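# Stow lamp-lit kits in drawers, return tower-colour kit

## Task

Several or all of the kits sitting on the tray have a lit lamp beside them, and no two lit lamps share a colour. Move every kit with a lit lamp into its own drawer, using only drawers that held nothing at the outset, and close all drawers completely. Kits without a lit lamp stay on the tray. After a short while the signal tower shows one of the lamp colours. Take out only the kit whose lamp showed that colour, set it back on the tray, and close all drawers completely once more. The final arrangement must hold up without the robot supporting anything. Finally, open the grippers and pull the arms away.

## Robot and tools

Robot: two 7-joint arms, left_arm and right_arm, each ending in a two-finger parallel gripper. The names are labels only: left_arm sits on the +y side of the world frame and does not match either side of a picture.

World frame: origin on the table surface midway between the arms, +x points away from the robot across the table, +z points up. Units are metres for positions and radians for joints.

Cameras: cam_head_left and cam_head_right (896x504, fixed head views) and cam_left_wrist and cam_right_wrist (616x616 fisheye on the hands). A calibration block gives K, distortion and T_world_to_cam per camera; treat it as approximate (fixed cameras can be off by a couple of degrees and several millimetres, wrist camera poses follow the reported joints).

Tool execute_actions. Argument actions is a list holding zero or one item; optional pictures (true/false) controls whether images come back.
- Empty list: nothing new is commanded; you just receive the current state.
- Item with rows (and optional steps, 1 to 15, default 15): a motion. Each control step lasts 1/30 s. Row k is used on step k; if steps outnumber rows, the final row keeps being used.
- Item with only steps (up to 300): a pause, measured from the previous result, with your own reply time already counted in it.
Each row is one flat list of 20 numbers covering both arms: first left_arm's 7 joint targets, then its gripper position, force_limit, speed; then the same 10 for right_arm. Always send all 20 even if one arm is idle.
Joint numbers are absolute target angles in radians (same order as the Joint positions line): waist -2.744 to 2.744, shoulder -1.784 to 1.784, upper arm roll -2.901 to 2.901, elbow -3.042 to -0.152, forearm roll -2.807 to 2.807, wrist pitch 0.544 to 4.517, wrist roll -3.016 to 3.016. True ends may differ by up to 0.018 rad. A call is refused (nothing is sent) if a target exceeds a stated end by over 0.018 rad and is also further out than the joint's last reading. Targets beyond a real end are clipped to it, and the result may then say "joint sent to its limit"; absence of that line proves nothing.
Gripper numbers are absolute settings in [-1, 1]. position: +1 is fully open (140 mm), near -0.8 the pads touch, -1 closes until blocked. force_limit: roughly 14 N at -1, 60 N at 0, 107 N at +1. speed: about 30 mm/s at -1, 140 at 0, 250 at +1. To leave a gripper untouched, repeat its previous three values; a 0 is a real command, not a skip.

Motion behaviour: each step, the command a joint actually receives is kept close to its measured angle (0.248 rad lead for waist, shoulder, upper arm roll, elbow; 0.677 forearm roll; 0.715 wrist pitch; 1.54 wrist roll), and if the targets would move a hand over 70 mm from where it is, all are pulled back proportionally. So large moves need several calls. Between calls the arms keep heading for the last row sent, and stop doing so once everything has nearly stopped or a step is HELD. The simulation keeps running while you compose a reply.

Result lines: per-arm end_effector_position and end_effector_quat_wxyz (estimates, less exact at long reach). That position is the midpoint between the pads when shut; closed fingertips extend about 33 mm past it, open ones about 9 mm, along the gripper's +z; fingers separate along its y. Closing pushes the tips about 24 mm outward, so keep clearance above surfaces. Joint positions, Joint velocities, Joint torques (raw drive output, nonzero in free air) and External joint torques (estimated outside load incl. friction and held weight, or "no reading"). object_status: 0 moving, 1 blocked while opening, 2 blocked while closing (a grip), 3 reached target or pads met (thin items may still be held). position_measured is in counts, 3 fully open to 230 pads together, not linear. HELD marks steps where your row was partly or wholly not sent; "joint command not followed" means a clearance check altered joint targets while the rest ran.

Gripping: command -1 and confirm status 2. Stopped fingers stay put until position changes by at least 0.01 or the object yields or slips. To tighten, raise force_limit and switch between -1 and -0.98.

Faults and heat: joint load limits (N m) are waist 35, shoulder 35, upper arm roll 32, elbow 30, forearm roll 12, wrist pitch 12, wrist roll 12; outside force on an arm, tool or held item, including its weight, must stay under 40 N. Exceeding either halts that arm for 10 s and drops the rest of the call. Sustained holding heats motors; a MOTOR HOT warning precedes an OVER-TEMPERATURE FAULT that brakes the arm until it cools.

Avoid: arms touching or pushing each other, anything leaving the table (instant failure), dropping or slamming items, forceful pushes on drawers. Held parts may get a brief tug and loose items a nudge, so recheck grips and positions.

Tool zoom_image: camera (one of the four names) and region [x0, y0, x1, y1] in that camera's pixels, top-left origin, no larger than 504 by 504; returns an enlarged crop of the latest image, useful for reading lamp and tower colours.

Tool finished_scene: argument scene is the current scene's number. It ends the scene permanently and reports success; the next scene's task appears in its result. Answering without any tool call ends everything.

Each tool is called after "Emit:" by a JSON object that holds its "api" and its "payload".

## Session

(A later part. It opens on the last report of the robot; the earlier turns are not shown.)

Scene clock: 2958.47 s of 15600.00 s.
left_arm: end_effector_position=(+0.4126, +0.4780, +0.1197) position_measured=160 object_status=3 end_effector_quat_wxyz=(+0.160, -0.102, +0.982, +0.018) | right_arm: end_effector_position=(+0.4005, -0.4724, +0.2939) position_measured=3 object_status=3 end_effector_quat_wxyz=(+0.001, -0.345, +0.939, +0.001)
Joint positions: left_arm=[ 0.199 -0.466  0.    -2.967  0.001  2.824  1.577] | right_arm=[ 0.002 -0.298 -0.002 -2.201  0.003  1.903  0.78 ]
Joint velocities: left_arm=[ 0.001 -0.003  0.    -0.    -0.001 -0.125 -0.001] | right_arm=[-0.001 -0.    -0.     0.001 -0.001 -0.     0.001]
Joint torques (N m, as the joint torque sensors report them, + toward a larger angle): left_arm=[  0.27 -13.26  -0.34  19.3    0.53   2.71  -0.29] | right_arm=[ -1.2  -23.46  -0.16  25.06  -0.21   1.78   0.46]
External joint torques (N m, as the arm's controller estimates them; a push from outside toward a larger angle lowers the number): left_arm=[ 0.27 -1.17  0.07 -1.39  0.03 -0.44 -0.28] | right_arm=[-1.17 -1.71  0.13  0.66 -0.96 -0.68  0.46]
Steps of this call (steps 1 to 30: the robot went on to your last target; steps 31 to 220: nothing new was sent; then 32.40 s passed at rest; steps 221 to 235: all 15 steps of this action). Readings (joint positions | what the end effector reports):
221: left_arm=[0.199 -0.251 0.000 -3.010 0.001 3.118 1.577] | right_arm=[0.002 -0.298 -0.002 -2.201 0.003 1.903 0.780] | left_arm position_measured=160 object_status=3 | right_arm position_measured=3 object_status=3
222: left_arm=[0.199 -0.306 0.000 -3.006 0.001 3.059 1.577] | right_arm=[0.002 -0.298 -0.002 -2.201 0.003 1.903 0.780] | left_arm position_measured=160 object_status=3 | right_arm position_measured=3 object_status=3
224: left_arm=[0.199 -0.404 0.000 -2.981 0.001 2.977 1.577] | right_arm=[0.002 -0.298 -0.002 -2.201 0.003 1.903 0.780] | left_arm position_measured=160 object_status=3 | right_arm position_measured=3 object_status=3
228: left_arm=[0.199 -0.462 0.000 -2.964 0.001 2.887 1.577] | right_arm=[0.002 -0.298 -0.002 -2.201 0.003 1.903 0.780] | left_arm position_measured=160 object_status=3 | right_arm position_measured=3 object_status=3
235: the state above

Emit:
{"api": "execute_actions", "payload": {"actions": [{"rows":[[0.15,-0.47,0,-2.85,0,2.6,1.6,0.3,0,0,0.0,-0.3,0,-2.2,0,1.9,0.785,1,0,0],[0.15,-0.47,0,-2.85,0,2.5,1.6,0.3,0,0,0.0,-0.3,0,-2.2,0,1.9,0.785,1,0,0],[0.12,-0.46,0,-2.75,0,2.4,1.6,0.3,0,0,0.0,-0.3,0,-2.2,0,1.9,0.785,1,0,0],[0.12,-0.46,0,-2.7,0,2.3,1.6,0.3,0,0,0.0,-0.3,0,-2.2,0,1.9,0.785,1,0,0],[0.09,-0.45,0,-2.6,0,2.2,1.63,0.3,0,0,0.0,-0.3,0,-2.2,0,1.9,0.785,1,0,0],[0.09,-0.44,0,-2.55,0,2.1,1.63,0.3,0,0,0.0,-0.3,0,-2.2,0,1.9,0.785,1,0,0],[0.06,-0.42,0,-2.45,0,2.03,1.66,0.3,0,0,0.0,-0.3,0,-2.2,0,1.9,0.785,1,0,0],[0.04,-0.40,0,-2.38,0,1.97,1.66,0.3,0,0,0.0,-0.3,0,-2.2,0,1.9,0.785,1,0,0],[0.027,-0.387,0,-2.317,0,1.93,1.66,0.3,0,0,0.0,-0.3,0,-2.2,0,1.9,0.785,1,0,0]],"steps":15}], "pictures": false}}

Emit:
{"api": "execute_actions", "payload": {"actions": [{"rows":[[0.027,-0.33,0,-2.29,0,1.97,1.66,0.3,0,0,0.0,-0.3,0,-2.2,0,1.9,0.785,1,0,0],[0.027,-0.28,0,-2.27,0,2.0,1.66,0.3,0,0,0.0,-0.3,0,-2.2,0,1.9,0.785,1,0,0],[0.027,-0.23,0,-2.25,0,2.03,1.66,0.3,0,0,0.0,-0.3,0,-2.2,0,1.9,0.785,1,0,0],[0.027,-0.18,0,-2.22,0,2.06,1.66,0.3,0,0,0.0,-0.3,0,-2.2,0,1.9,0.785,1,0,0],[0.027,-0.13,0,-2.19,0,2.08,1.66,0.3,0,0,0.0,-0.3,0,-2.2,0,1.9,0.785,1,0,0],[0.027,-0.08,0,-2.17,0,2.1,1.66,0.3,0,0,0.0,-0.3,0,-2.2,0,1.9,0.785,1,0,0],[0.027,-0.03,0,-2.14,0,2.12,1.66,0.3,0,0,0.0,-0.3,0,-2.2,0,1.9,0.785,1,0,0],[0.027,0.0215,0,-2.1205,0,2.142,1.66,0.3,0,0,0.0,-0.3,0,-2.2,0,1.9,0.785,1,0,0]],"steps":15}]}}

Scene clock: 2979.90 s of 15600.00 s.
left_arm: end_effector_position=(+0.4739, +0.4106, +0.2936) position_measured=91 object_status=0 end_effector_quat_wxyz=(+0.054, +0.008, +0.999, +0.003) | right_arm: end_effector_position=(+0.4005, -0.4724, +0.2939) position_measured=3 object_status=3 end_effector_quat_wxyz=(+0.001, -0.345, +0.939, +0.001)
Joint positions: left_arm=[ 0.031 -0.398 -0.002 -2.322 -0.     2.033  1.63 ] | right_arm=[ 0.002 -0.298 -0.002 -2.201  0.003  1.903  0.78 ]
Joint velocities: left_arm=[-0.018  0.083 -0.001  0.078 -0.001 -0.587  0.078] | right_arm=[-0.    -0.001  0.001 -0.     0.001 -0.    -0.   ]
Joint torques (N m, as the joint torque sensors report them, + toward a larger angle): left_arm=[ -1.51 -15.7    0.78  22.6    1.09   1.9    0.47] | right_arm=[ -0.85 -23.65  -0.77  25.01  -0.26   1.81   0.42]
External joint torques (N m, as the arm's controller estimates them; a push from outside toward a larger angle lowers the number): left_arm=[-1.81  1.29  0.62 -0.35  0.34 -0.65  0.48] | right_arm=[-0.88 -1.91 -0.55  0.59 -1.02 -0.65  0.42]
Steps of this call (steps 1 to 30: the robot went on to your last target; steps 31 to 90: nothing new was sent; then 17.93 s passed at rest; steps 91 to 105: all 15 steps of this action). Readings (joint positions | what the end effector reports):
91: left_arm=[0.189 -0.463 0.002 -2.945 -0.000 2.767 1.579] | right_arm=[0.002 -0.298 -0.002 -2.201 0.003 1.903 0.780] | left_arm position_measured=160 object_status=0 | right_arm position_measured=3 object_status=3
92: left_arm=[0.177 -0.464 0.002 -2.914 -0.000 2.721 1.580] | right_arm=[0.002 -0.298 -0.002 -2.201 0.003 1.903 0.780] | left_arm position_measured=154 object_status=0 | right_arm position_measured=3 object_status=3
94: left_arm=[0.148 -0.459 0.002 -2.818 -0.000 2.599 1.583] | right_arm=[0.002 -0.298 -0.002 -2.201 0.003 1.903 0.780] | left_arm position_measured=138 object_status=0 | right_arm position_measured=3 object_status=3
98: left_arm=[0.084 -0.428 0.003 -2.539 -0.000 2.306 1.603] | right_arm=[0.002 -0.298 -0.002 -2.201 0.003 1.903 0.780] | left_arm position_measured=108 object_status=0 | right_arm position_measured=3 object_status=3
105: the state above

Scene clock: 2980.40 s of 15600.00 s.
left_arm: end_effector_position=(+0.5429, +0.4131, +0.1836) position_measured=91 object_status=3 end_effector_quat_wxyz=(-0.016, +0.018, +1.000, -0.001) | right_arm: end_effector_position=(+0.4005, -0.4724, +0.2939) position_measured=3 object_status=3 end_effector_quat_wxyz=(+0.001, -0.345, +0.939, +0.001)
Joint positions: left_arm=[ 0.03   0.023 -0.002 -2.13  -0.     2.12   1.649] | right_arm=[ 0.002 -0.298 -0.002 -2.201  0.003  1.903  0.78 ]
Joint velocities: left_arm=[ 0.    -0.001 -0.001  0.085  0.     0.106  0.016] | right_arm=[-0.001  0.     0.    -0.     0.001  0.    -0.001]
Joint torques (N m, as the joint torque sensors report them, + toward a larger angle): left_arm=[ -1.54 -32.58   0.94  24.4    1.12   3.12   0.51] | right_arm=[ -1.12 -23.76  -0.31  24.96  -0.24   1.78   0.39]
External joint torques (N m, as the arm's controller estimates them; a push from outside toward a larger angle lowers the number): left_arm=[-1.44  1.04  1.02  0.93  0.42  0.76  0.51] | right_arm=[-1.11 -2.18 -0.04  0.64 -0.99 -0.67  0.39]
Steps of this call (steps 1 to 15: all 15 steps of this action). Readings (joint positions | what the end effector reports):
1: left_arm=[0.030 -0.385 -0.002 -2.312 -0.000 2.021 1.632] | right_arm=[0.002 -0.298 -0.002 -2.201 0.003 1.903 0.780] | left_arm position_measured=91 object_status=0 | right_arm position_measured=3 object_status=3
2: left_arm=[0.030 -0.360 -0.002 -2.296 -0.000 2.017 1.634] | right_arm=[0.002 -0.298 -0.002 -2.201 0.003 1.903 0.780] | left_arm position_measured=91 object_status=3 | right_arm position_measured=3 object_status=3
4: left_arm=[0.030 -0.283 -0.002 -2.259 -0.000 2.026 1.638] | right_arm=[0.002 -0.298 -0.002 -2.201 0.003 1.903 0.780] | left_arm position_measured=91 object_status=3 | right_arm position_measured=3 object_status=3
8: left_arm=[0.030 -0.088 -0.002 -2.166 -0.000 2.073 1.643] | right_arm=[0.002 -0.298 -0.002 -2.201 0.003 1.903 0.780] | left_arm position_measured=91 object_status=3 | right_arm position_measured=3 object_status=3
15: the state above
camera_calibration (this result's frames):
cam_left_wrist: T_world_to_cam=[[0.191793, 0.979354, -0.063885, -0.488729], [0.908104, -0.152397, 0.390029, -0.488564], [0.372241, -0.132819, -0.918584, 0.211981], [0, 0, 0, 1]] pos_world=[0.458493, 0.432338, 0.354054]
cam_right_wrist: T_world_to_cam=[[-0.646725, 0.762508, 0.0181413, 0.61096], [0.70615, 0.589597, 0.39208, -0.128199], [0.288268, 0.266379, -0.919752, 0.45692], [0, 0, 0, 1]] pos_world=[0.353935, -0.51199, 0.459434]

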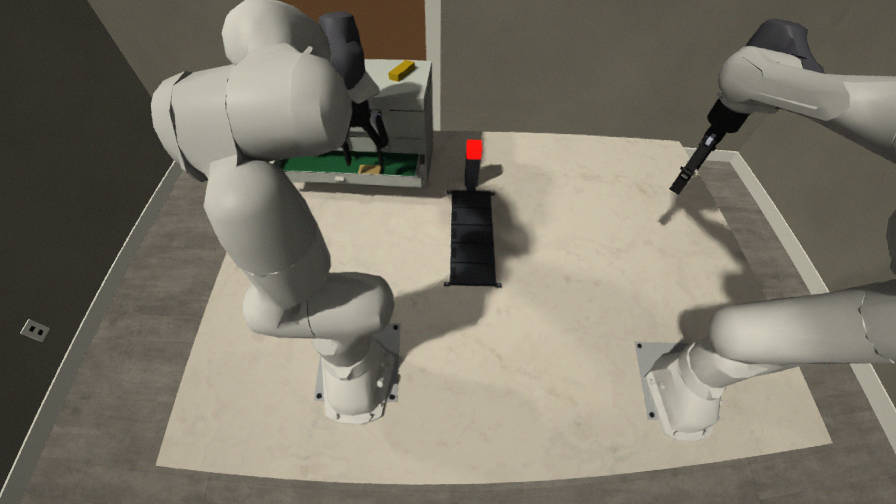

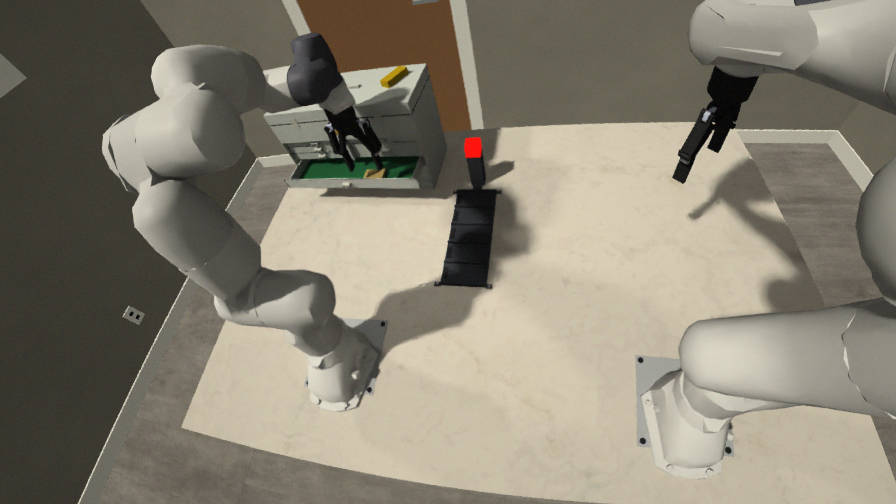

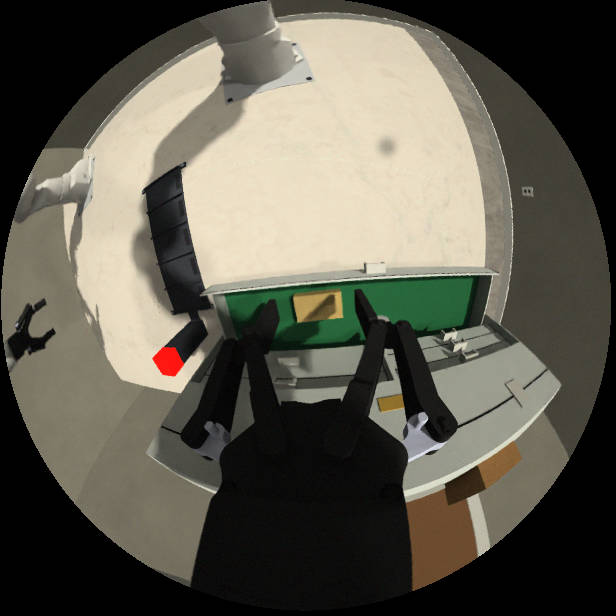

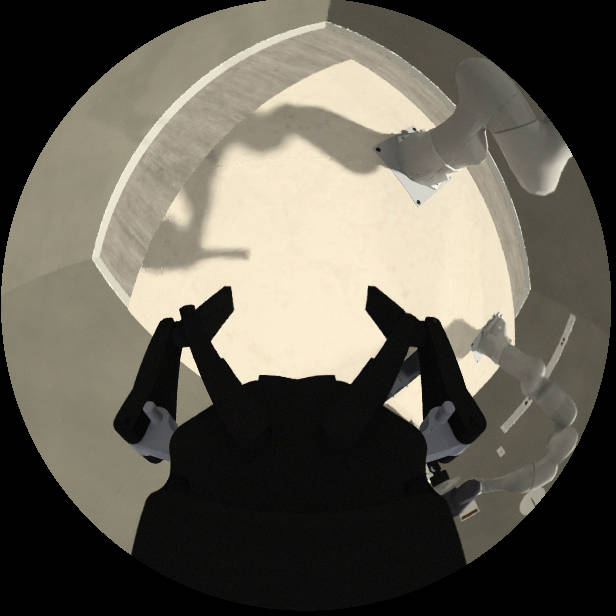

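Emit:
{"api": "execute_actions", "payload": {"actions": []}}

Scene clock: 2987.33 s of 15600.00 s.
left_arm: end_effector_position=(+0.5522, +0.4134, +0.1888) position_measured=91 object_status=3 end_effector_quat_wxyz=(-0.003, +0.020, +1.000, -0.000) | right_arm: end_effector_position=(+0.4005, -0.4724, +0.2939) position_measured=3 object_status=3 end_effector_quat_wxyz=(+0.001, -0.345, +0.939, +0.001)
Joint positions: left_arm=[ 0.03   0.023 -0.002 -2.122 -0.     2.138  1.653] | right_arm=[ 0.002 -0.298 -0.002 -2.201  0.003  1.903  0.78 ]
Joint velocities: left_arm=[-0.001 -0.001  0.     0.     0.001 -0.001  0.001] | right_arm=[-0.     0.     0.     0.    -0.001 -0.    -0.   ]
Joint torques (N m, as the joint torque sensors report them, + toward a larger angle): left_arm=[ -1.31 -32.69   1.54  23.8    0.96   3.07   0.47] | right_arm=[ -0.76 -23.85  -0.41  25.03  -0.26   1.79   0.36]
External joint torques (N m, as the arm's controller estimates them; a push from outside toward a larger angle lowers the number): left_arm=[-1.35 -0.72  1.47  0.43  0.26  0.67  0.47] | right_arm=[-0.73 -2.09 -0.12  0.58 -1.02 -0.68  0.36]
Steps of this call (steps 1 to 30: the robot went on to your last target; steps 31 to 90: nothing new was sent; then 3.93 s passed at rest). Readings (joint positions | what the end effector reports):
1: left_arm=[0.030 0.023 -0.002 -2.127 -0.000 2.123 1.649] | right_arm=[0.002 -0.298 -0.002 -2.201 0.003 1.903 0.780] | left_arm position_measured=91 object_status=3 | right_arm position_measured=3 object_status=3
2: left_arm=[0.030 0.023 -0.002 -2.125 -0.000 2.126 1.650] | right_arm=[0.002 -0.298 -0.002 -2.201 0.003 1.903 0.780] | left_arm position_measured=91 object_status=3 | right_arm position_measured=3 object_status=3
4: left_arm=[0.030 0.023 -0.002 -2.123 -0.000 2.130 1.650] | right_arm=[0.002 -0.298 -0.002 -2.201 0.003 1.903 0.780] | left_arm position_measured=91 object_status=3 | right_arm position_measured=3 object_status=3
8: left_arm=[0.030 0.023 -0.002 -2.122 -0.000 2.135 1.651] | right_arm=[0.002 -0.298 -0.002 -2.201 0.003 1.903 0.780] | left_arm position_measured=91 object_status=3 | right_arm position_measured=3 object_status=3
90: the state above
All arms were judged still, so your last target was given up. Only a new action makes them travel on or press farther. Fingers that are still opening or closing keep moving.
camera_calibration (this result's frames):
cam_left_wrist: T_world_to_cam=[[0.197935, 0.978509, -0.0578128, -0.494731], [0.896913, -0.157005, 0.413397, -0.495346], [0.395436, -0.133679, -0.908714, 0.199032], [0, 0, 0, 1]] pos_world=[0.463502, 0.432933, 0.357036]
cam_right_wrist: T_world_to_cam=[[-0.646725, 0.762508, 0.0181413, 0.61096], [0.70615, 0.589597, 0.39208, -0.128199], [0.288268, 0.266379, -0.919752, 0.45692], [0, 0, 0, 1]] pos_world=[0.353935, -0.51199, 0.459434]

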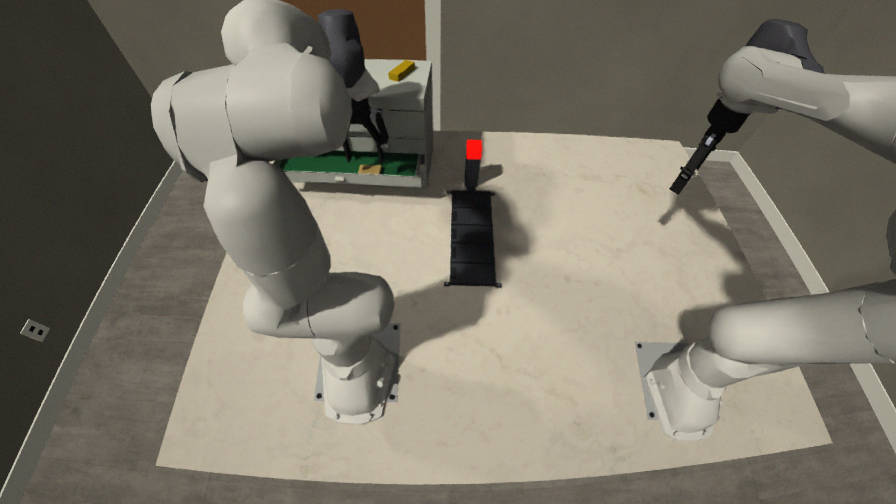

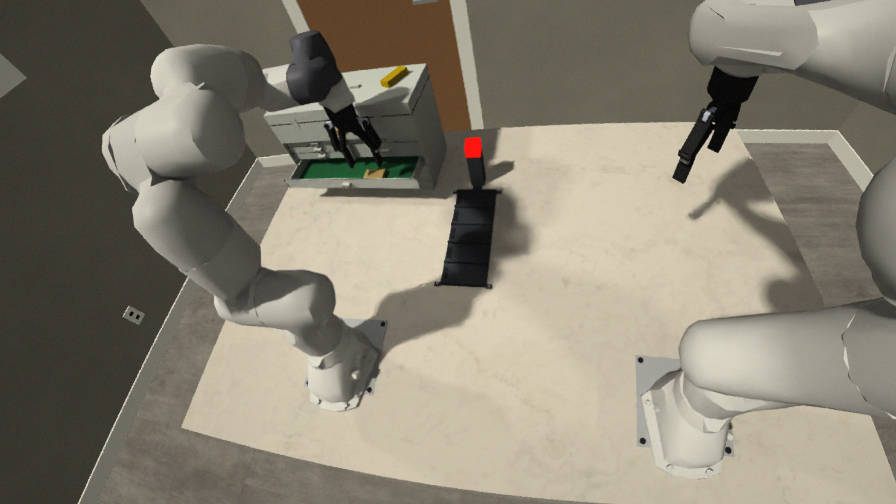

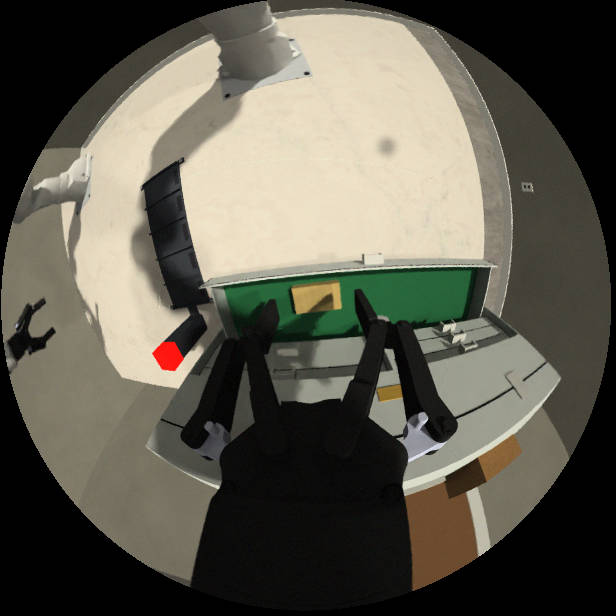

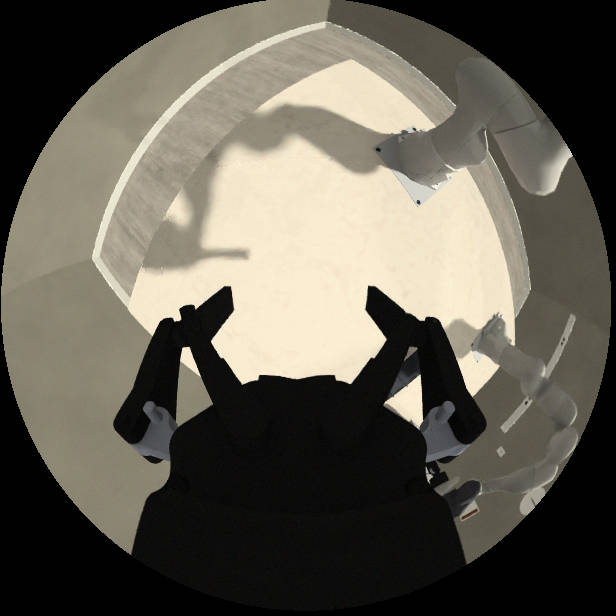

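Emit:
{"api": "execute_actions", "payload": {"actions": [{"rows":[[0.027,0.031,0,-2.125,0,2.17,1.66,0.3,0,0,0.0,-0.3,0,-2.2,0,1.9,0.785,1,0,0],[0.027,0.040,0,-2.13,0,2.185,1.66,0.3,0,0,0.0,-0.3,0,-2.2,0,1.9,0.785,1,0,0],[0.027,0.05,0,-2.135,0,2.2,1.66,0.3,0,0,0.0,-0.3,0,-2.2,0,1.9,0.785,1,0,0],[0.027,0.059,0,-2.14,0,2.215,1.66,0.3,0,0,0.0,-0.3,0,-2.2,0,1.9,0.785,1,0,0],[0.027,0.0683,0,-2.144,0,2.23,1.66,0.3,0,0,0.0,-0.3,0,-2.2,0,1.9,0.785,1,0,0],[0.027,0.075,0,-2.149,0,2.242,1.66,0.3,0,0,0.0,-0.3,0,-2.2,0,1.9,0.785,1,0,0],[0.027,0.082,0,-2.154,0,2.254,1.66,0.3,0,0,0.0,-0.3,0,-2.2,0,1.9,0.785,1,0,0],[0.027,0.088,0,-2.159,0,2.264,1.66,0.3,0,0,0.0,-0.3,0,-2.2,0,1.9,0.785,1,0,0],[0.027,0.094,0,-2.163,0,2.272,1.66,0.3,0,0,0.0,-0.3,0,-2.2,0,1.9,0.785,1,0,0],[0.027,0.099,0,-2.167,0,2.278,1.66,0.3,0,0,0.0,-0.3,0,-2.2,0,1.9,0.785,1,0,0],[0.027,0.104,0,-2.171,0,2.28,1.66,0.3,0,0,0.0,-0.3,0,-2.2,0,1.9,0.785,1,0,0]],"steps":15}], "pictures": false}}

Emit:
{"api": "execute_actions", "payload": {"actions": [{"steps":15}]}}

Scene clock: 3006.87 s of 15600.00 s.
left_arm: end_effector_position=(+0.5532, +0.4134, +0.1334) position_measured=91 object_status=3 end_effector_quat_wxyz=(-0.008, +0.020, +1.000, -0.001) | right_arm: end_effector_position=(+0.4005, -0.4724, +0.2939) position_measured=3 object_status=3 end_effector_quat_wxyz=(+0.001, -0.345, +0.939, +0.001)
Joint positions: left_arm=[ 0.03   0.104 -0.002 -2.171 -0.     2.258  1.653] | right_arm=[ 0.002 -0.298 -0.002 -2.201  0.003  1.903  0.78 ]
Joint velocities: left_arm=[ 0.001  0.02   0.001 -0.015  0.     0.1    0.   ] | right_arm=[-0.002  0.001 -0.001 -0.001  0.001  0.001 -0.   ]
Joint torques (N m, as the joint torque sensors report them, + toward a larger angle): left_arm=[ -2.03 -34.44   1.3   22.43   0.88   3.34   0.41] | right_arm=[ -0.73 -23.9   -0.49  25.09  -0.21   1.83   0.39]
External joint torques (N m, as the arm's controller estimates them; a push from outside toward a larger angle lowers the number): left_arm=[-2.13  1.36  1.1  -1.29  0.23  0.77  0.41] | right_arm=[-0.68 -2.44 -0.17  0.85 -0.96 -0.61  0.39]
Steps of this call (steps 1 to 90: nothing new was sent; then 16.03 s passed at rest; steps 91 to 105: all 15 steps of this action). Readings (joint positions | what the end effector reports):
91: left_arm=[0.030 0.024 -0.002 -2.122 -0.000 2.142 1.653] | right_arm=[0.002 -0.298 -0.002 -2.201 0.003 1.903 0.780] | left_arm position_measured=91 object_status=3 | right_arm position_measured=3 object_status=3
92: left_arm=[0.030 0.026 -0.002 -2.123 -0.000 2.149 1.653] | right_arm=[0.002 -0.298 -0.002 -2.201 0.003 1.903 0.780] | left_arm position_measured=91 object_status=3 | right_arm position_measured=3 object_status=3
94: left_arm=[0.030 0.037 -0.002 -2.127 -0.000 2.168 1.653] | right_arm=[0.002 -0.298 -0.002 -2.201 0.003 1.903 0.780] | left_arm position_measured=91 object_status=3 | right_arm position_measured=3 object_status=3
98: left_arm=[0.030 0.070 -0.002 -2.146 -0.000 2.211 1.653] | right_arm=[0.002 -0.298 -0.002 -2.201 0.003 1.903 0.780] | left_arm position_measured=91 object_status=3 | right_arm position_measured=3 object_status=3
105: the state above

Scene clock: 3007.37 s of 15600.00 s.
left_arm: end_effector_position=(+0.5585, +0.4137, +0.1346) position_measured=91 object_status=3 end_effector_quat_wxyz=(+0.000, +0.020, +1.000, -0.000) | right_arm: end_effector_position=(+0.4005, -0.4724, +0.2939) position_measured=3 object_status=3 end_effector_quat_wxyz=(+0.001, -0.345, +0.939, +0.001)
Joint positions: left_arm=[ 0.03   0.104 -0.002 -2.171 -0.     2.275  1.653] | right_arm=[ 0.002 -0.298 -0.002 -2.201  0.003  1.903  0.78 ]
Joint velocities: left_arm=[-0.     0.001  0.     0.001 -0.     0.005 -0.   ] | right_arm=[ 0.002 -0.     0.     0.001  0.001 -0.    -0.   ]
Joint torques (N m, as the joint torque sensors report them, + toward a larger angle): left_arm=[ -2.03 -32.91   1.37  21.46   0.93   3.19   0.37] | right_arm=[ -0.91 -23.62  -0.35  25.32  -0.19   1.79   0.36]
External joint torques (N m, as the arm's controller estimates them; a push from outside toward a larger angle lowers the number): left_arm=[-1.98  0.8   1.33 -0.95  0.3   0.77  0.37] | right_arm=[-0.98 -1.91 -0.18  0.9  -0.95 -0.68  0.36]
Steps of this call (steps 1 to 15: the robot went on to your last target). Readings (joint positions | what the end effector reports):
1: left_arm=[0.030 0.104 -0.002 -2.171 -0.000 2.261 1.653] | right_arm=[0.002 -0.298 -0.002 -2.201 0.003 1.903 0.780] | left_arm position_measured=91 object_status=3 | right_arm position_measured=3 object_status=3
2: left_arm=[0.030 0.104 -0.002 -2.171 -0.000 2.264 1.653] | right_arm=[0.002 -0.298 -0.002 -2.201 0.003 1.903 0.780] | left_arm position_measured=91 object_status=3 | right_arm position_measured=3 object_status=3
4: left_arm=[0.030 0.104 -0.002 -2.171 -0.000 2.268 1.653] | right_arm=[0.002 -0.298 -0.002 -2.201 0.003 1.903 0.780] | left_arm position_measured=91 object_status=3 | right_arm position_measured=3 object_status=3
8: left_arm=[0.030 0.104 -0.002 -2.171 -0.000 2.272 1.653] | right_arm=[0.002 -0.298 -0.002 -2.201 0.003 1.903 0.780] | left_arm position_measured=91 object_status=3 | right_arm position_measured=3 object_status=3
15: the state above
camera_calibration (this result's frames):
cam_left_wrist: T_world_to_cam=[[0.198387, 0.978508, -0.0562575, -0.499773], [0.894013, -0.157133, 0.419583, -0.477661], [0.401726, -0.133535, -0.905972, 0.14344], [0, 0, 0, 1]] pos_world=[0.46856, 0.43313, 0.302255]
cam_right_wrist: T_world_to_cam=[[-0.646725, 0.762508, 0.0181413, 0.61096], [0.70615, 0.589597, 0.39208, -0.128199], [0.288268, 0.266379, -0.919752, 0.45692], [0, 0, 0, 1]] pos_world=[0.353935, -0.51199, 0.459434]

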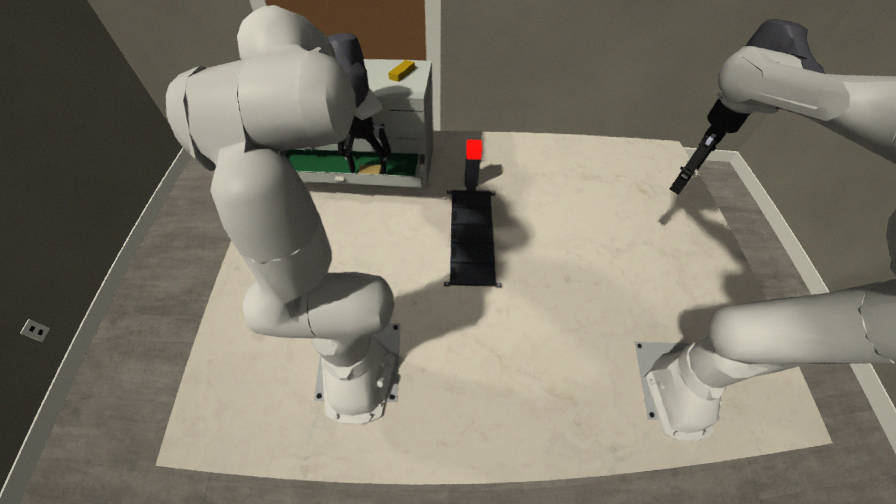

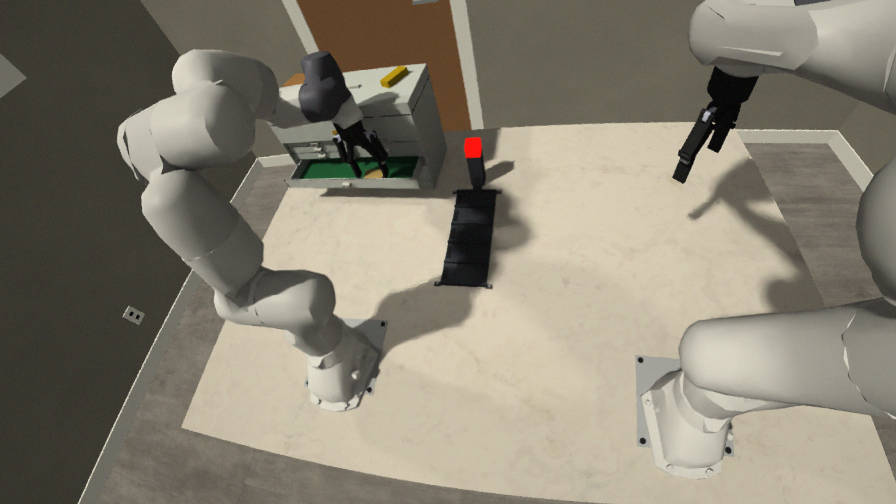

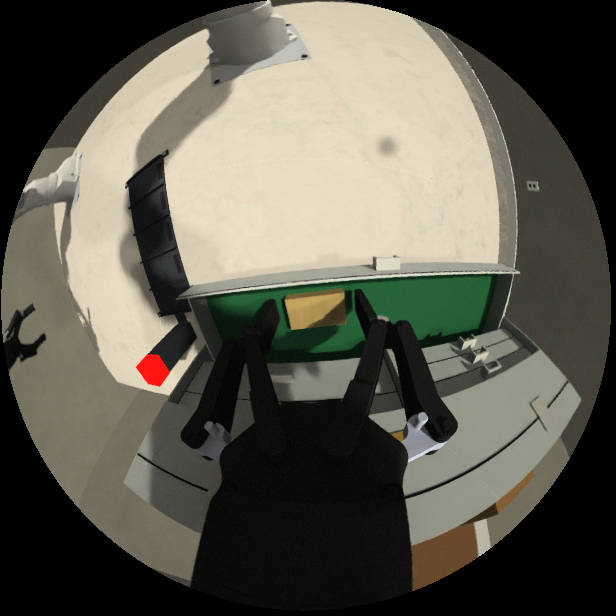

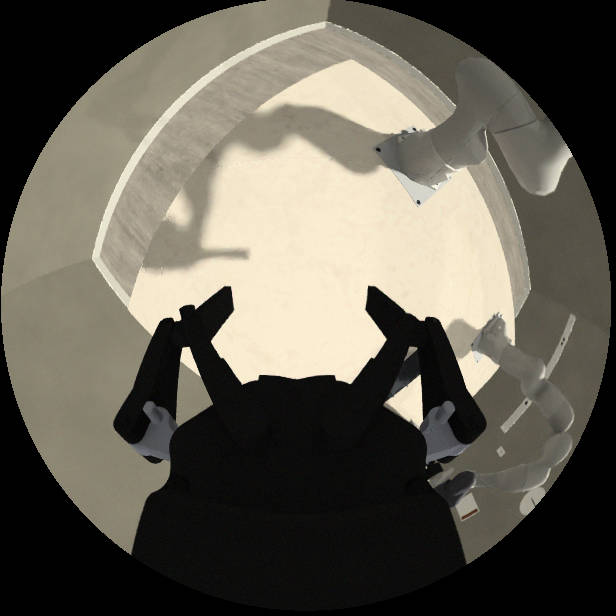

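Lower 1.5 mm and close.

Emit:
{"api": "execute_actions", "payload": {"actions": [{"rows":[[0.027,0.1065,0,-2.173,0,2.284,1.66,0.3,0,0,0.0,-0.3,0,-2.2,0,1.9,0.785,1,0,0],[0.027,0.1065,0,-2.173,0,2.284,1.66,0.3,0,0,0.0,-0.3,0,-2.2,0,1.9,0.785,1,0,0],[0.027,0.1065,0,-2.173,0,2.284,1.66,0.3,0,0,0.0,-0.3,0,-2.2,0,1.9,0.785,1,0,0],[0.027,0.1065,0,-2.173,0,2.284,1.66,-0.15,0,-0.3,0.0,-0.3,0,-2.2,0,1.9,0.785,1,0,0]],"steps":15}], "pictures": false}}

Emit:
{"api": "execute_actions", "payload": {"actions": [{"steps":10}], "pictures": false}}

Scene clock: 3018.23 s of 15600.00 s.
left_arm: end_effector_position=(+0.5596, +0.4137, +0.1347) position_measured=134 object_status=0 end_effector_quat_wxyz=(+0.002, +0.020, +1.000, -0.000) | right_arm: end_effector_position=(+0.4005, -0.4724, +0.2939) position_measured=3 object_status=3 end_effector_quat_wxyz=(+0.001, -0.345, +0.939, +0.001)
Joint positions: left_arm=[ 0.03   0.104 -0.002 -2.171 -0.     2.279  1.653] | right_arm=[ 0.002 -0.298 -0.002 -2.201  0.003  1.903  0.78 ]
Joint velocities: left_arm=[-0.001  0.    -0.    -0.    -0.     0.     0.001] | right_arm=[-0.     0.    -0.001 -0.001 -0.     0.     0.002]
Joint torques (N m, as the joint torque sensors report them, + toward a larger angle): left_arm=[ -2.5  -31.84   2.36  21.     0.81   3.24   0.36] | right_arm=[ -0.75 -23.95  -0.47  25.14  -0.22   1.81   0.37]
External joint torques (N m, as the arm's controller estimates them; a push from outside toward a larger angle lowers the number): left_arm=[-2.44  1.65  2.32 -1.23  0.19  0.84  0.36] | right_arm=[-0.7  -2.4  -0.16  0.87 -0.97 -0.63  0.37]
Steps of this call (steps 1 to 15: the robot went on to your last target; steps 16 to 90: nothing new was sent; then 7.37 s passed at rest; steps 91 to 105: all 15 steps of this action). Readings (joint positions | what the end effector reports):
91: left_arm=[0.030 0.104 -0.002 -2.171 -0.000 2.276 1.653] | right_arm=[0.002 -0.298 -0.002 -2.201 0.003 1.903 0.780] | left_arm position_measured=91 object_status=3 | right_arm position_measured=3 object_status=3
92: left_arm=[0.030 0.104 -0.002 -2.171 -0.000 2.277 1.653] | right_arm=[0.002 -0.298 -0.002 -2.201 0.003 1.903 0.780] | left_arm position_measured=91 object_status=3 | right_arm position_measured=3 object_status=3
94: left_arm=[0.030 0.104 -0.002 -2.171 -0.000 2.278 1.653] | right_arm=[0.002 -0.298 -0.002 -2.201 0.003 1.903 0.780] | left_arm position_measured=91 object_status=0 | right_arm position_measured=3 object_status=3
98: left_arm=[0.030 0.104 -0.002 -2.171 -0.000 2.279 1.653] | right_arm=[0.002 -0.298 -0.002 -2.201 0.003 1.903 0.780] | left_arm position_measured=113 object_status=0 | right_arm position_measured=3 object_status=3
105: the state above

Scene clock: 3018.57 s of 15600.00 s.
left_arm: end_effector_position=(+0.5596, +0.4137, +0.1347) position_measured=134 object_status=2 end_effector_quat_wxyz=(+0.002, +0.020, +1.000, -0.000) | right_arm: end_effector_position=(+0.4005, -0.4724, +0.2939) position_measured=3 object_status=3 end_effector_quat_wxyz=(+0.001, -0.345, +0.939, +0.001)
Joint positions: left_arm=[ 0.03   0.104 -0.002 -2.171 -0.     2.279  1.653] | right_arm=[ 0.002 -0.298 -0.002 -2.201  0.003  1.903  0.78 ]
Joint velocities: left_arm=[ 0.001  0.001  0.     0.     0.001 -0.001 -0.   ] | right_arm=[-0.001  0.     0.     0.001 -0.001 -0.     0.   ]
Joint torques (N m, as the joint torque sensors report them, + toward a larger angle): left_arm=[ -1.75 -31.82   0.34  21.26   0.93   3.25   0.48] | right_arm=[ -0.91 -23.83  -0.44  24.97  -0.22   1.79   0.42]
External joint torques (N m, as the arm's controller estimates them; a push from outside toward a larger angle lowers the number): left_arm=[-1.71  1.91  0.28 -1.13  0.29  0.82  0.48] | right_arm=[-0.92 -2.18 -0.19  0.58 -0.97 -0.67  0.42]
Steps of this call (steps 1 to 10: the robot went on to your last target). Readings (joint positions | what the end effector reports):
1: left_arm=[0.030 0.104 -0.002 -2.171 -0.000 2.279 1.653] | right_arm=[0.002 -0.298 -0.002 -2.201 0.003 1.903 0.780] | left_arm position_measured=134 object_status=0 | right_arm position_measured=3 object_status=3
2: left_arm=[0.030 0.104 -0.002 -2.171 -0.000 2.279 1.653] | right_arm=[0.002 -0.298 -0.002 -2.201 0.003 1.903 0.780] | left_arm position_measured=134 object_status=2 | right_arm position_measured=3 object_status=3
4: left_arm=[0.030 0.104 -0.002 -2.171 -0.000 2.279 1.653] | right_arm=[0.002 -0.298 -0.002 -2.201 0.003 1.903 0.780] | left_arm position_measured=134 object_status=2 | right_arm position_measured=3 object_status=3
8: left_arm=[0.030 0.104 -0.002 -2.171 -0.000 2.279 1.653] | right_arm=[0.002 -0.298 -0.002 -2.201 0.003 1.903 0.780] | left_arm position_measured=134 object_status=2 | right_arm position_measured=3 object_status=3
10: the state above

Emit:
{"api": "execute_actions", "payload": {"actions": [{"rows":[[0.027,0.098,0,-2.167,0,2.25,1.66,-0.15,0,-0.3,0.0,-0.3,0,-2.2,0,1.9,0.785,1,0,0],[0.027,0.09,0,-2.161,0,2.235,1.66,-0.15,0,-0.3,0.0,-0.3,0,-2.2,0,1.9,0.785,1,0,0],[0.027,0.082,0,-2.155,0,2.22,1.66,-0.15,0,-0.3,0.0,-0.3,0,-2.2,0,1.9,0.785,1,0,0],[0.027,0.074,0,-2.149,0,2.205,1.66,-0.15,0,-0.3,0.0,-0.3,0,-2.2,0,1.9,0.785,1,0,0],[0.027,0.065,0,-2.143,0,2.19,1.66,-0.15,0,-0.3,0.0,-0.3,0,-2.2,0,1.9,0.785,1,0,0],[0.027,0.055,0,-2.138,0,2.175,1.66,-0.15,0,-0.3,0.0,-0.3,0,-2.2,0,1.9,0.785,1,0,0],[0.027,0.045,0,-2.133,0,2.16,1.66,-0.15,0,-0.3,0.0,-0.3,0,-2.2,0,1.9,0.785,1,0,0],[0.027,0.035,0,-2.128,0,2.15,1.66,-0.15,0,-0.3,0.0,-0.3,0,-2.2,0,1.9,0.785,1,0,0],[0.027,0.0215,0,-2.1205,0,2.142,1.66,-0.15,0,-0.3,0.0,-0.3,0,-2.2,0,1.9,0.785,1,0,0],[0.027,0.0215,0,-2.1205,0,2.142,1.66,-0.15,0,-0.3,0.0,-0.3,0,-2.2,0,1.9,0.785,1,0,0],[0.027,-0.02,0,-2.16,0,2.142,1.66,-0.15,0,-0.3,0.0,-0.3,0,-2.2,0,1.9,0.785,1,0,0],[0.027,-0.06,0,-2.2,0,2.143,1.66,-0.15,0,-0.3,0.0,-0.3,0,-2.2,0,1.9,0.785,1,0,0],[0.027,-0.1,0,-2.24,0,2.144,1.66,-0.15,0,-0.3,0.0,-0.3,0,-2.2,0,1.9,0.785,1,0,0],[0.027,-0.14,0,-2.285,0,2.145,1.66,-0.15,0,-0.3,0.0,-0.3,0,-2.2,0,1.9,0.785,1,0,0],[0.027,-0.1793,0,-2.3255,0,2.146,1.66,-0.15,0,-0.3,0.0,-0.3,0,-2.2,0,1.9,0.785,1,0,0]],"steps":15}], "pictures": false}}

Emit:
{"api": "execute_actions", "payload": {"actions": [{"rows":[[0.0,-0.1793,0,-2.3255,0,2.146,1.6,-0.15,0,-0.3,0.0,-0.3,0,-2.2,0,1.9,0.785,1,0,0],[-0.04,-0.1793,0,-2.3255,0,2.146,1.55,-0.15,0,-0.3,0.0,-0.3,0,-2.2,0,1.9,0.785,1,0,0],[-0.09,-0.1793,0,-2.3255,0,2.146,1.5,-0.15,0,-0.3,0.0,-0.3,0,-2.2,0,1.9,0.785,1,0,0],[-0.14,-0.1793,0,-2.3255,0,2.146,1.45,-0.15,0,-0.3,0.0,-0.3,0,-2.2,0,1.9,0.785,1,0,0],[-0.19,-0.1793,0,-2.3255,0,2.146,1.4,-0.15,0,-0.3,0.0,-0.3,0,-2.2,0,1.9,0.785,1,0,0],[-0.24,-0.1793,0,-2.3255,0,2.146,1.35,-0.15,0,-0.3,0.0,-0.3,0,-2.2,0,1.9,0.785,1,0,0],[-0.29,-0.1793,0,-2.3255,0,2.146,1.3,-0.15,0,-0.3,0.0,-0.3,0,-2.2,0,1.9,0.785,1,0,0],[-0.34,-0.1793,0,-2.3255,0,2.146,1.25,-0.15,0,-0.3,0.0,-0.3,0,-2.2,0,1.9,0.785,1,0,0],[-0.39,-0.1793,0,-2.3255,0,2.146,1.2,-0.15,0,-0.3,0.0,-0.3,0,-2.2,0,1.9,0.785,1,0,0],[-0.44,-0.1793,0,-2.3255,0,2.146,1.15,-0.15,0,-0.3,0.0,-0.3,0,-2.2,0,1.9,0.785,1,0,0],[-0.49,-0.1793,0,-2.3255,0,2.146,1.1,-0.15,0,-0.3,0.0,-0.3,0,-2.2,0,1.9,0.785,1,0,0],[-0.53,-0.1793,0,-2.3255,0,2.146,1.05,-0.15,0,-0.3,0.0,-0.3,0,-2.2,0,1.9,0.785,1,0,0],[-0.57,-0.1793,0,-2.3255,0,2.146,1.02,-0.15,0,-0.3,0.0,-0.3,0,-2.2,0,1.9,0.785,1,0,0],[-0.5975,-0.1793,0,-2.3255,0,2.146,1.0155,-0.15,0,-0.3,0.0,-0.3,0,-2.2,0,1.9,0.785,1,0,0]],"steps":15}], "pictures": false}}

Scene clock: 3064.50 s of 15600.00 s.
left_arm: end_effector_position=(+0.5207, +0.4120, +0.1991) position_measured=134 object_status=2 end_effector_quat_wxyz=(+0.009, +0.020, +1.000, +0.001) | right_arm: end_effector_position=(+0.4005, -0.4724, +0.2939) position_measured=3 object_status=3 end_effector_quat_wxyz=(+0.001, -0.345, +0.939, +0.001)
Joint positions: left_arm=[ 0.029 -0.101 -0.002 -2.247 -0.     2.165  1.653] | right_arm=[ 0.002 -0.298 -0.002 -2.201  0.003  1.903  0.78 ]
Joint velocities: left_arm=[-0.001 -1.061 -0.001 -1.017 -0.001 -0.133  0.001] | right_arm=[-0.     0.001 -0.002  0.     0.001  0.     0.001]
Joint torques (N m, as the joint torque sensors report them, + toward a larger angle): left_arm=[ -2.32 -22.46   1.41  24.7    0.98   3.09   0.45] | right_arm=[ -1.27 -23.69  -0.73  25.24  -0.22   1.8    0.34]
External joint torques (N m, as the arm's controller estimates them; a push from outside toward a larger angle lowers the number): left_arm=[-2.35 -2.25  1.44 -1.79  0.34 -0.41  0.45] | right_arm=[-1.16 -2.09 -0.34  0.9  -0.97 -0.66  0.34]
Steps of this call (steps 1 to 15: the robot went on to your last target; steps 16 to 90: nothing new was sent; then 42.43 s passed at rest; steps 91 to 105: all 15 steps of this action). Readings (joint positions | what the end effector reports):
91: left_arm=[0.030 0.103 -0.002 -2.171 -0.000 2.276 1.653] | right_arm=[0.002 -0.298 -0.002 -2.201 0.003 1.903 0.780] | left_arm position_measured=134 object_status=2 | right_arm position_measured=3 object_status=3
92: left_arm=[0.030 0.102 -0.002 -2.169 -0.000 2.269 1.653] | right_arm=[0.002 -0.298 -0.002 -2.201 0.003 1.903 0.780] | left_arm position_measured=134 object_status=2 | right_arm position_measured=3 object_status=3
94: left_arm=[0.030 0.094 -0.002 -2.164 -0.000 2.251 1.653] | right_arm=[0.002 -0.298 -0.002 -2.201 0.003 1.903 0.780] | left_arm position_measured=134 object_status=2 | right_arm position_measured=3 object_status=3
98: left_arm=[0.030 0.061 -0.002 -2.143 -0.000 2.206 1.653] | right_arm=[0.002 -0.298 -0.002 -2.201 0.003 1.903 0.780] | left_arm position_measured=134 object_status=2 | right_arm position_measured=3 object_status=3
105: the state above

Scene clock: 3065.00 s of 15600.00 s.
left_arm: end_effector_position=(+0.4308, +0.1555, +0.1994) position_measured=134 object_status=2 end_effector_quat_wxyz=(+0.001, +0.126, +0.992, -0.001) | right_arm: end_effector_position=(+0.4005, -0.4724, +0.2939) position_measured=3 object_status=3 end_effector_quat_wxyz=(+0.001, -0.345, +0.939, +0.001)
Joint positions: left_arm=[-0.522 -0.174 -0.001 -2.323 -0.     2.152  1.314] | right_arm=[ 0.002 -0.298 -0.002 -2.201  0.003  1.903  0.78 ]
Joint velocities: left_arm=[-1.075 -0.011 -0.127 -0.008 -0.    -0.009 -0.966] | right_arm=[-0.    -0.     0.001 -0.    -0.001 -0.001  0.001]
Joint torques (N m, as the joint torque sensors report them, + toward a larger angle): left_arm=[  6.09 -27.65   7.09  20.95   0.97   1.74  -0.47] | right_arm=[ -0.88 -23.37  -0.87  25.44  -0.27   1.79   0.35]
External joint torques (N m, as the arm's controller estimates them; a push from outside toward a larger angle lowers the number): left_arm=[-2.37 -1.63 -1.29 -1.85  0.2  -0.54 -0.49] | right_arm=[-1.01 -1.67 -0.77  1.08 -1.03 -0.66  0.35]
Steps of this call (steps 1 to 15: all 15 steps of this action). Readings (joint positions | what the end effector reports):
1: left_arm=[0.024 -0.130 0.001 -2.274 -0.000 2.161 1.649] | right_arm=[0.002 -0.298 -0.002 -2.201 0.003 1.903 0.780] | left_arm position_measured=134 object_status=2 | right_arm position_measured=3 object_status=3
2: left_arm=[0.011 -0.150 0.005 -2.291 -0.000 2.158 1.640] | right_arm=[0.002 -0.298 -0.002 -2.201 0.003 1.903 0.780] | left_arm position_measured=134 object_status=2 | right_arm position_measured=3 object_status=3
4: left_arm=[-0.047 -0.169 0.011 -2.310 -0.000 2.155 1.609] | right_arm=[0.002 -0.298 -0.002 -2.201 0.003 1.903 0.780] | left_arm position_measured=134 object_status=2 | right_arm position_measured=3 object_status=3
8: left_arm=[-0.213 -0.174 0.006 -2.320 -0.000 2.153 1.523] | right_arm=[0.002 -0.298 -0.002 -2.201 0.003 1.903 0.780] | left_arm position_measured=134 object_status=2 | right_arm position_measured=3 object_status=3
15: the state above

Emit:
{"api": "execute_actions", "payload": {"actions": [{"rows":[[-0.5975,-0.145,0,-2.31,0,2.18,1.012,-0.15,0,-0.3,0.0,-0.3,0,-2.2,0,1.9,0.785,1,0,0],[-0.5975,-0.11,0,-2.294,0,2.2,1.012,-0.15,0,-0.3,0.0,-0.3,0,-2.2,0,1.9,0.785,1,0,0],[-0.5975,-0.075,0,-2.278,0,2.22,1.012,-0.15,0,-0.3,0.0,-0.3,0,-2.2,0,1.9,0.785,1,0,0],[-0.5975,-0.04,0,-2.262,0,2.24,1.012,-0.15,0,-0.3,0.0,-0.3,0,-2.2,0,1.9,0.785,1,0,0],[-0.5975,-0.005,0,-2.246,0,2.26,1.012,-0.15,0,-0.3,0.0,-0.3,0,-2.2,0,1.9,0.785,1,0,0],[-0.5975,0.03,0,-2.23,0,2.28,1.012,-0.15,0,-0.3,0.0,-0.3,0,-2.2,0,1.9,0.785,1,0,0],[-0.5975,0.06,0,-2.215,0,2.3,1.012,-0.15,0,-0.3,0.0,-0.3,0,-2.2,0,1.9,0.785,1,0,0],[-0.5975,0.091,0,-2.2,0,2.32,1.012,-0.15,0,-0.3,0.0,-0.3,0,-2.2,0,1.9,0.785,1,0,0],[-0.5975,0.107,0,-2.207,0,2.345,1.012,-0.15,0,-0.3,0.0,-0.3,0,-2.2,0,1.9,0.785,1,0,0],[-0.5975,0.122,0,-2.214,0,2.37,1.012,-0.15,0,-0.3,0.0,-0.3,0,-2.2,0,1.9,0.785,1,0,0],[-0.5975,0.138,0,-2.22,0,2.39,1.012,-0.15,0,-0.3,0.0,-0.3,0,-2.2,0,1.9,0.785,1,0,0],[-0.5975,0.153,0,-2.227,0,2.405,1.012,-0.15,0,-0.3,0.0,-0.3,0,-2.2,0,1.9,0.785,1,0,0],[-0.5975,0.169,0,-2.233,0,2.42,1.012,-0.15,0,-0.3,0.0,-0.3,0,-2.2,0,1.9,0.785,1,0,0],[-0.5975,0.1839,0,-2.2386,0,2.4275,1.012,-0.15,0,-0.3,0.0,-0.3,0,-2.2,0,1.9,0.785,1,0,0]],"steps":15}], "pictures": false}}

Emit:
{"api": "execute_actions", "payload": {"actions": [{"steps":20}]}}

Scene clock: 3091.37 s of 15600.00 s.
left_arm: end_effector_position=(+0.4525, +0.0978, +0.0834) position_measured=134 object_status=2 end_effector_quat_wxyz=(-0.015, +0.016, +1.000, +0.009) | right_arm: end_effector_position=(+0.4005, -0.4724, +0.2939) position_measured=3 object_status=3 end_effector_quat_wxyz=(+0.001, -0.345, +0.939, +0.001)
Joint positions: left_arm=[-0.596  0.164 -0.002 -2.233 -0.     2.363  1.019] | right_arm=[ 0.002 -0.298 -0.002 -2.201  0.003  1.903  0.78 ]
Joint velocities: left_arm=[ 0.     0.373 -0.    -0.134 -0.     0.34  -0.002] | right_arm=[-0.001  0.     0.001  0.    -0.001  0.002 -0.001]
Joint torques (N m, as the joint torque sensors report them, + toward a larger angle): left_arm=[ -1.55 -41.05   1.82  23.77   0.87   3.78  -0.25] | right_arm=[ -1.18 -23.71  -0.3   24.99  -0.2    1.81   0.38]
External joint torques (N m, as the arm's controller estimates them; a push from outside toward a larger angle lowers the number): left_arm=[-1.48  0.72  1.74 -0.89  0.32  0.93 -0.25] | right_arm=[-1.19 -2.1  -0.06  0.64 -0.96 -0.65  0.38]
Steps of this call (steps 1 to 45: the robot went on to your last target; steps 46 to 110: nothing new was sent; then 22.20 s passed at rest; steps 111 to 125: all 15 steps of this action). Readings (joint positions | what the end effector reports):
111: left_arm=[-0.596 -0.171 -0.002 -2.321 -0.000 2.153 1.022] | right_arm=[0.002 -0.298 -0.002 -2.201 0.003 1.903 0.780] | left_arm position_measured=134 object_status=2 | right_arm position_measured=3 object_status=3
112: left_arm=[-0.596 -0.157 -0.002 -2.312 -0.000 2.160 1.022] | right_arm=[0.002 -0.298 -0.002 -2.201 0.003 1.903 0.780] | left_arm position_measured=134 object_status=2 | right_arm position_measured=3 object_status=3
114: left_arm=[-0.596 -0.109 -0.002 -2.287 -0.000 2.182 1.021] | right_arm=[0.002 -0.298 -0.002 -2.201 0.003 1.903 0.780] | left_arm position_measured=134 object_status=2 | right_arm position_measured=3 object_status=3
118: left_arm=[-0.596 0.022 -0.002 -2.231 -0.000 2.241 1.020] | right_arm=[0.002 -0.298 -0.002 -2.201 0.003 1.903 0.780] | left_arm position_measured=134 object_status=2 | right_arm position_measured=3 object_status=3
125: the state above

Scene clock: 3092.03 s of 15600.00 s.
left_arm: end_effector_position=(+0.4599, +0.0930, +0.0731) position_measured=134 object_status=2 end_effector_quat_wxyz=(-0.003, +0.016, +1.000, +0.001) | right_arm: end_effector_position=(+0.4005, -0.4724, +0.2939) position_measured=3 object_status=3 end_effector_quat_wxyz=(+0.001, -0.345, +0.939, +0.001)
Joint positions: left_arm=[-0.596  0.186 -0.002 -2.241 -0.     2.421  1.019] | right_arm=[ 0.002 -0.298 -0.002 -2.201  0.003  1.903  0.78 ]
Joint velocities: left_arm=[-0.    -0.    -0.001 -0.     0.     0.007  0.001] | right_arm=[-0.001 -0.001  0.    -0.     0.    -0.     0.   ]
Joint torques (N m, as the joint torque sensors report them, + toward a larger angle): left_arm=[ -1.52 -35.89   2.34  21.84   0.82   3.38  -0.31] | right_arm=[ -1.09 -23.62  -0.74  25.02  -0.22   1.81   0.34]
External joint torques (N m, as the arm's controller estimates them; a push from outside toward a larger angle lowers the number): left_arm=[-1.47 -1.05  2.23  1.06  0.29  0.94 -0.31] | right_arm=[-1.03 -2.01 -0.42  0.71 -0.97 -0.63  0.34]
Steps of this call (steps 1 to 20: the robot went on to your last target). Readings (joint positions | what the end effector reports):
1: left_arm=[-0.596 0.174 -0.002 -2.237 -0.000 2.373 1.019] | right_arm=[0.002 -0.298 -0.002 -2.201 0.003 1.903 0.780] | left_arm position_measured=134 object_status=2 | right_arm position_measured=3 object_status=3
2: left_arm=[-0.596 0.181 -0.002 -2.240 -0.000 2.381 1.019] | right_arm=[0.002 -0.298 -0.002 -2.201 0.003 1.903 0.780] | left_arm position_measured=134 object_status=2 | right_arm position_measured=3 object_status=3
4: left_arm=[-0.596 0.186 -0.002 -2.242 -0.000 2.393 1.019] | right_arm=[0.002 -0.298 -0.002 -2.201 0.003 1.903 0.780] | left_arm position_measured=134 object_status=2 | right_arm position_measured=3 object_status=3
8: left_arm=[-0.596 0.186 -0.002 -2.241 -0.000 2.409 1.019] | right_arm=[0.002 -0.298 -0.002 -2.201 0.003 1.903 0.780] | left_arm position_measured=134 object_status=2 | right_arm position_measured=3 object_status=3
20: the state above
camera_calibration (this result's frames):
cam_left_wrist: T_world_to_cam=[[0.190033, 0.980284, -0.0541337, -0.166355], [0.897648, -0.151152, 0.413982, -0.415945], [0.397638, -0.127263, -0.908674, 0.0859731], [0, 0, 0, 1]] pos_world=[0.370799, 0.111146, 0.24131]
cam_right_wrist: T_world_to_cam=[[-0.646725, 0.762508, 0.0181413, 0.61096], [0.70615, 0.589597, 0.39208, -0.128199], [0.288268, 0.266379, -0.919752, 0.45692], [0, 0, 0, 1]] pos_world=[0.353935, -0.51199, 0.459434]

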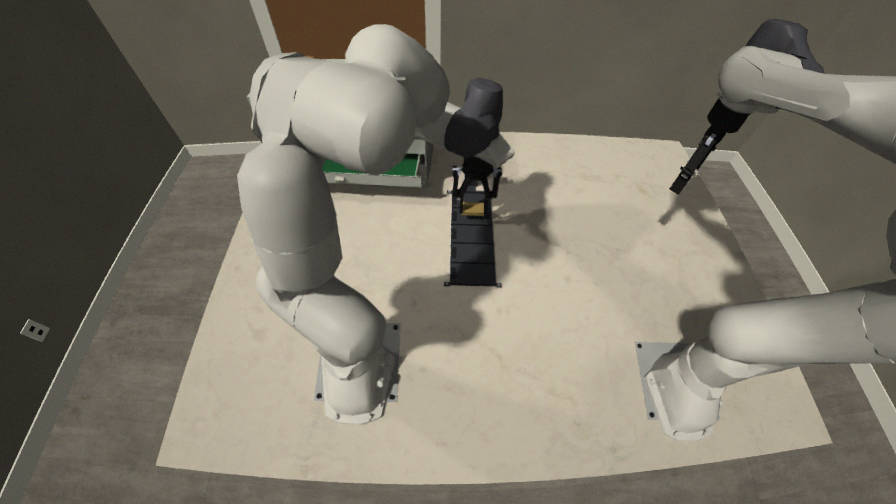

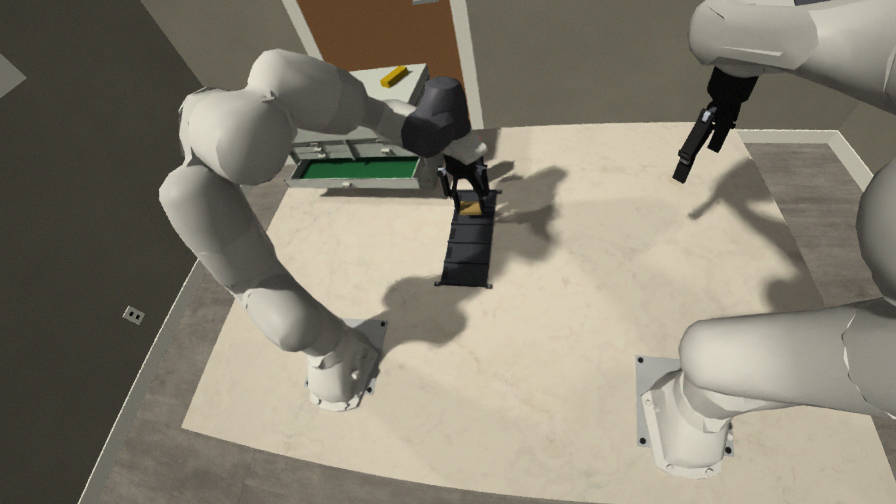

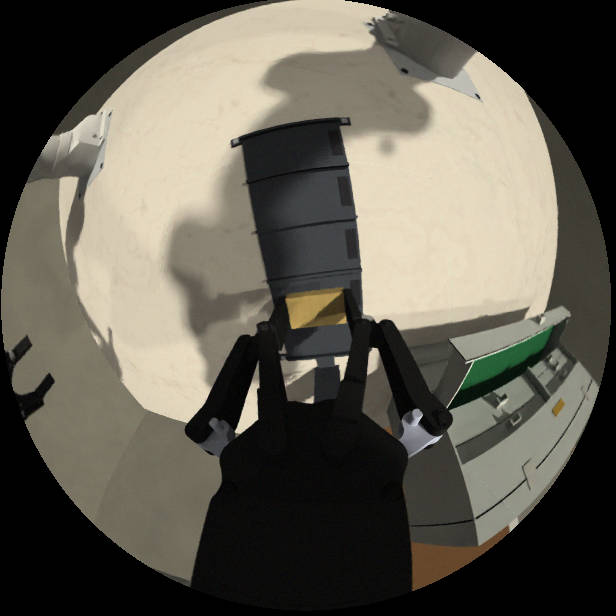

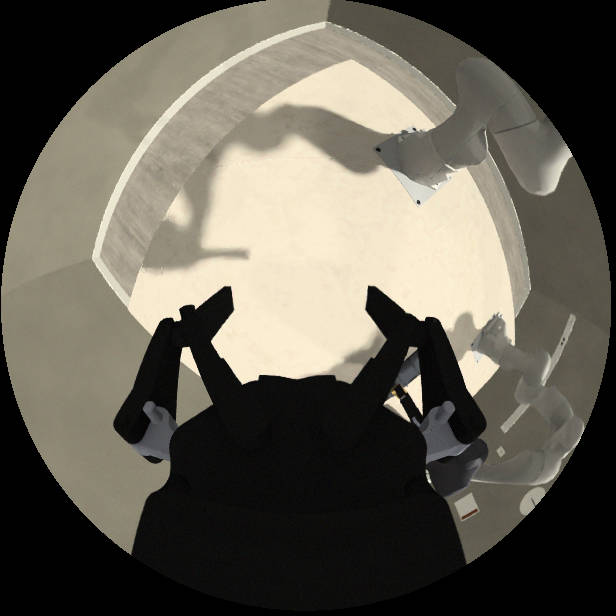

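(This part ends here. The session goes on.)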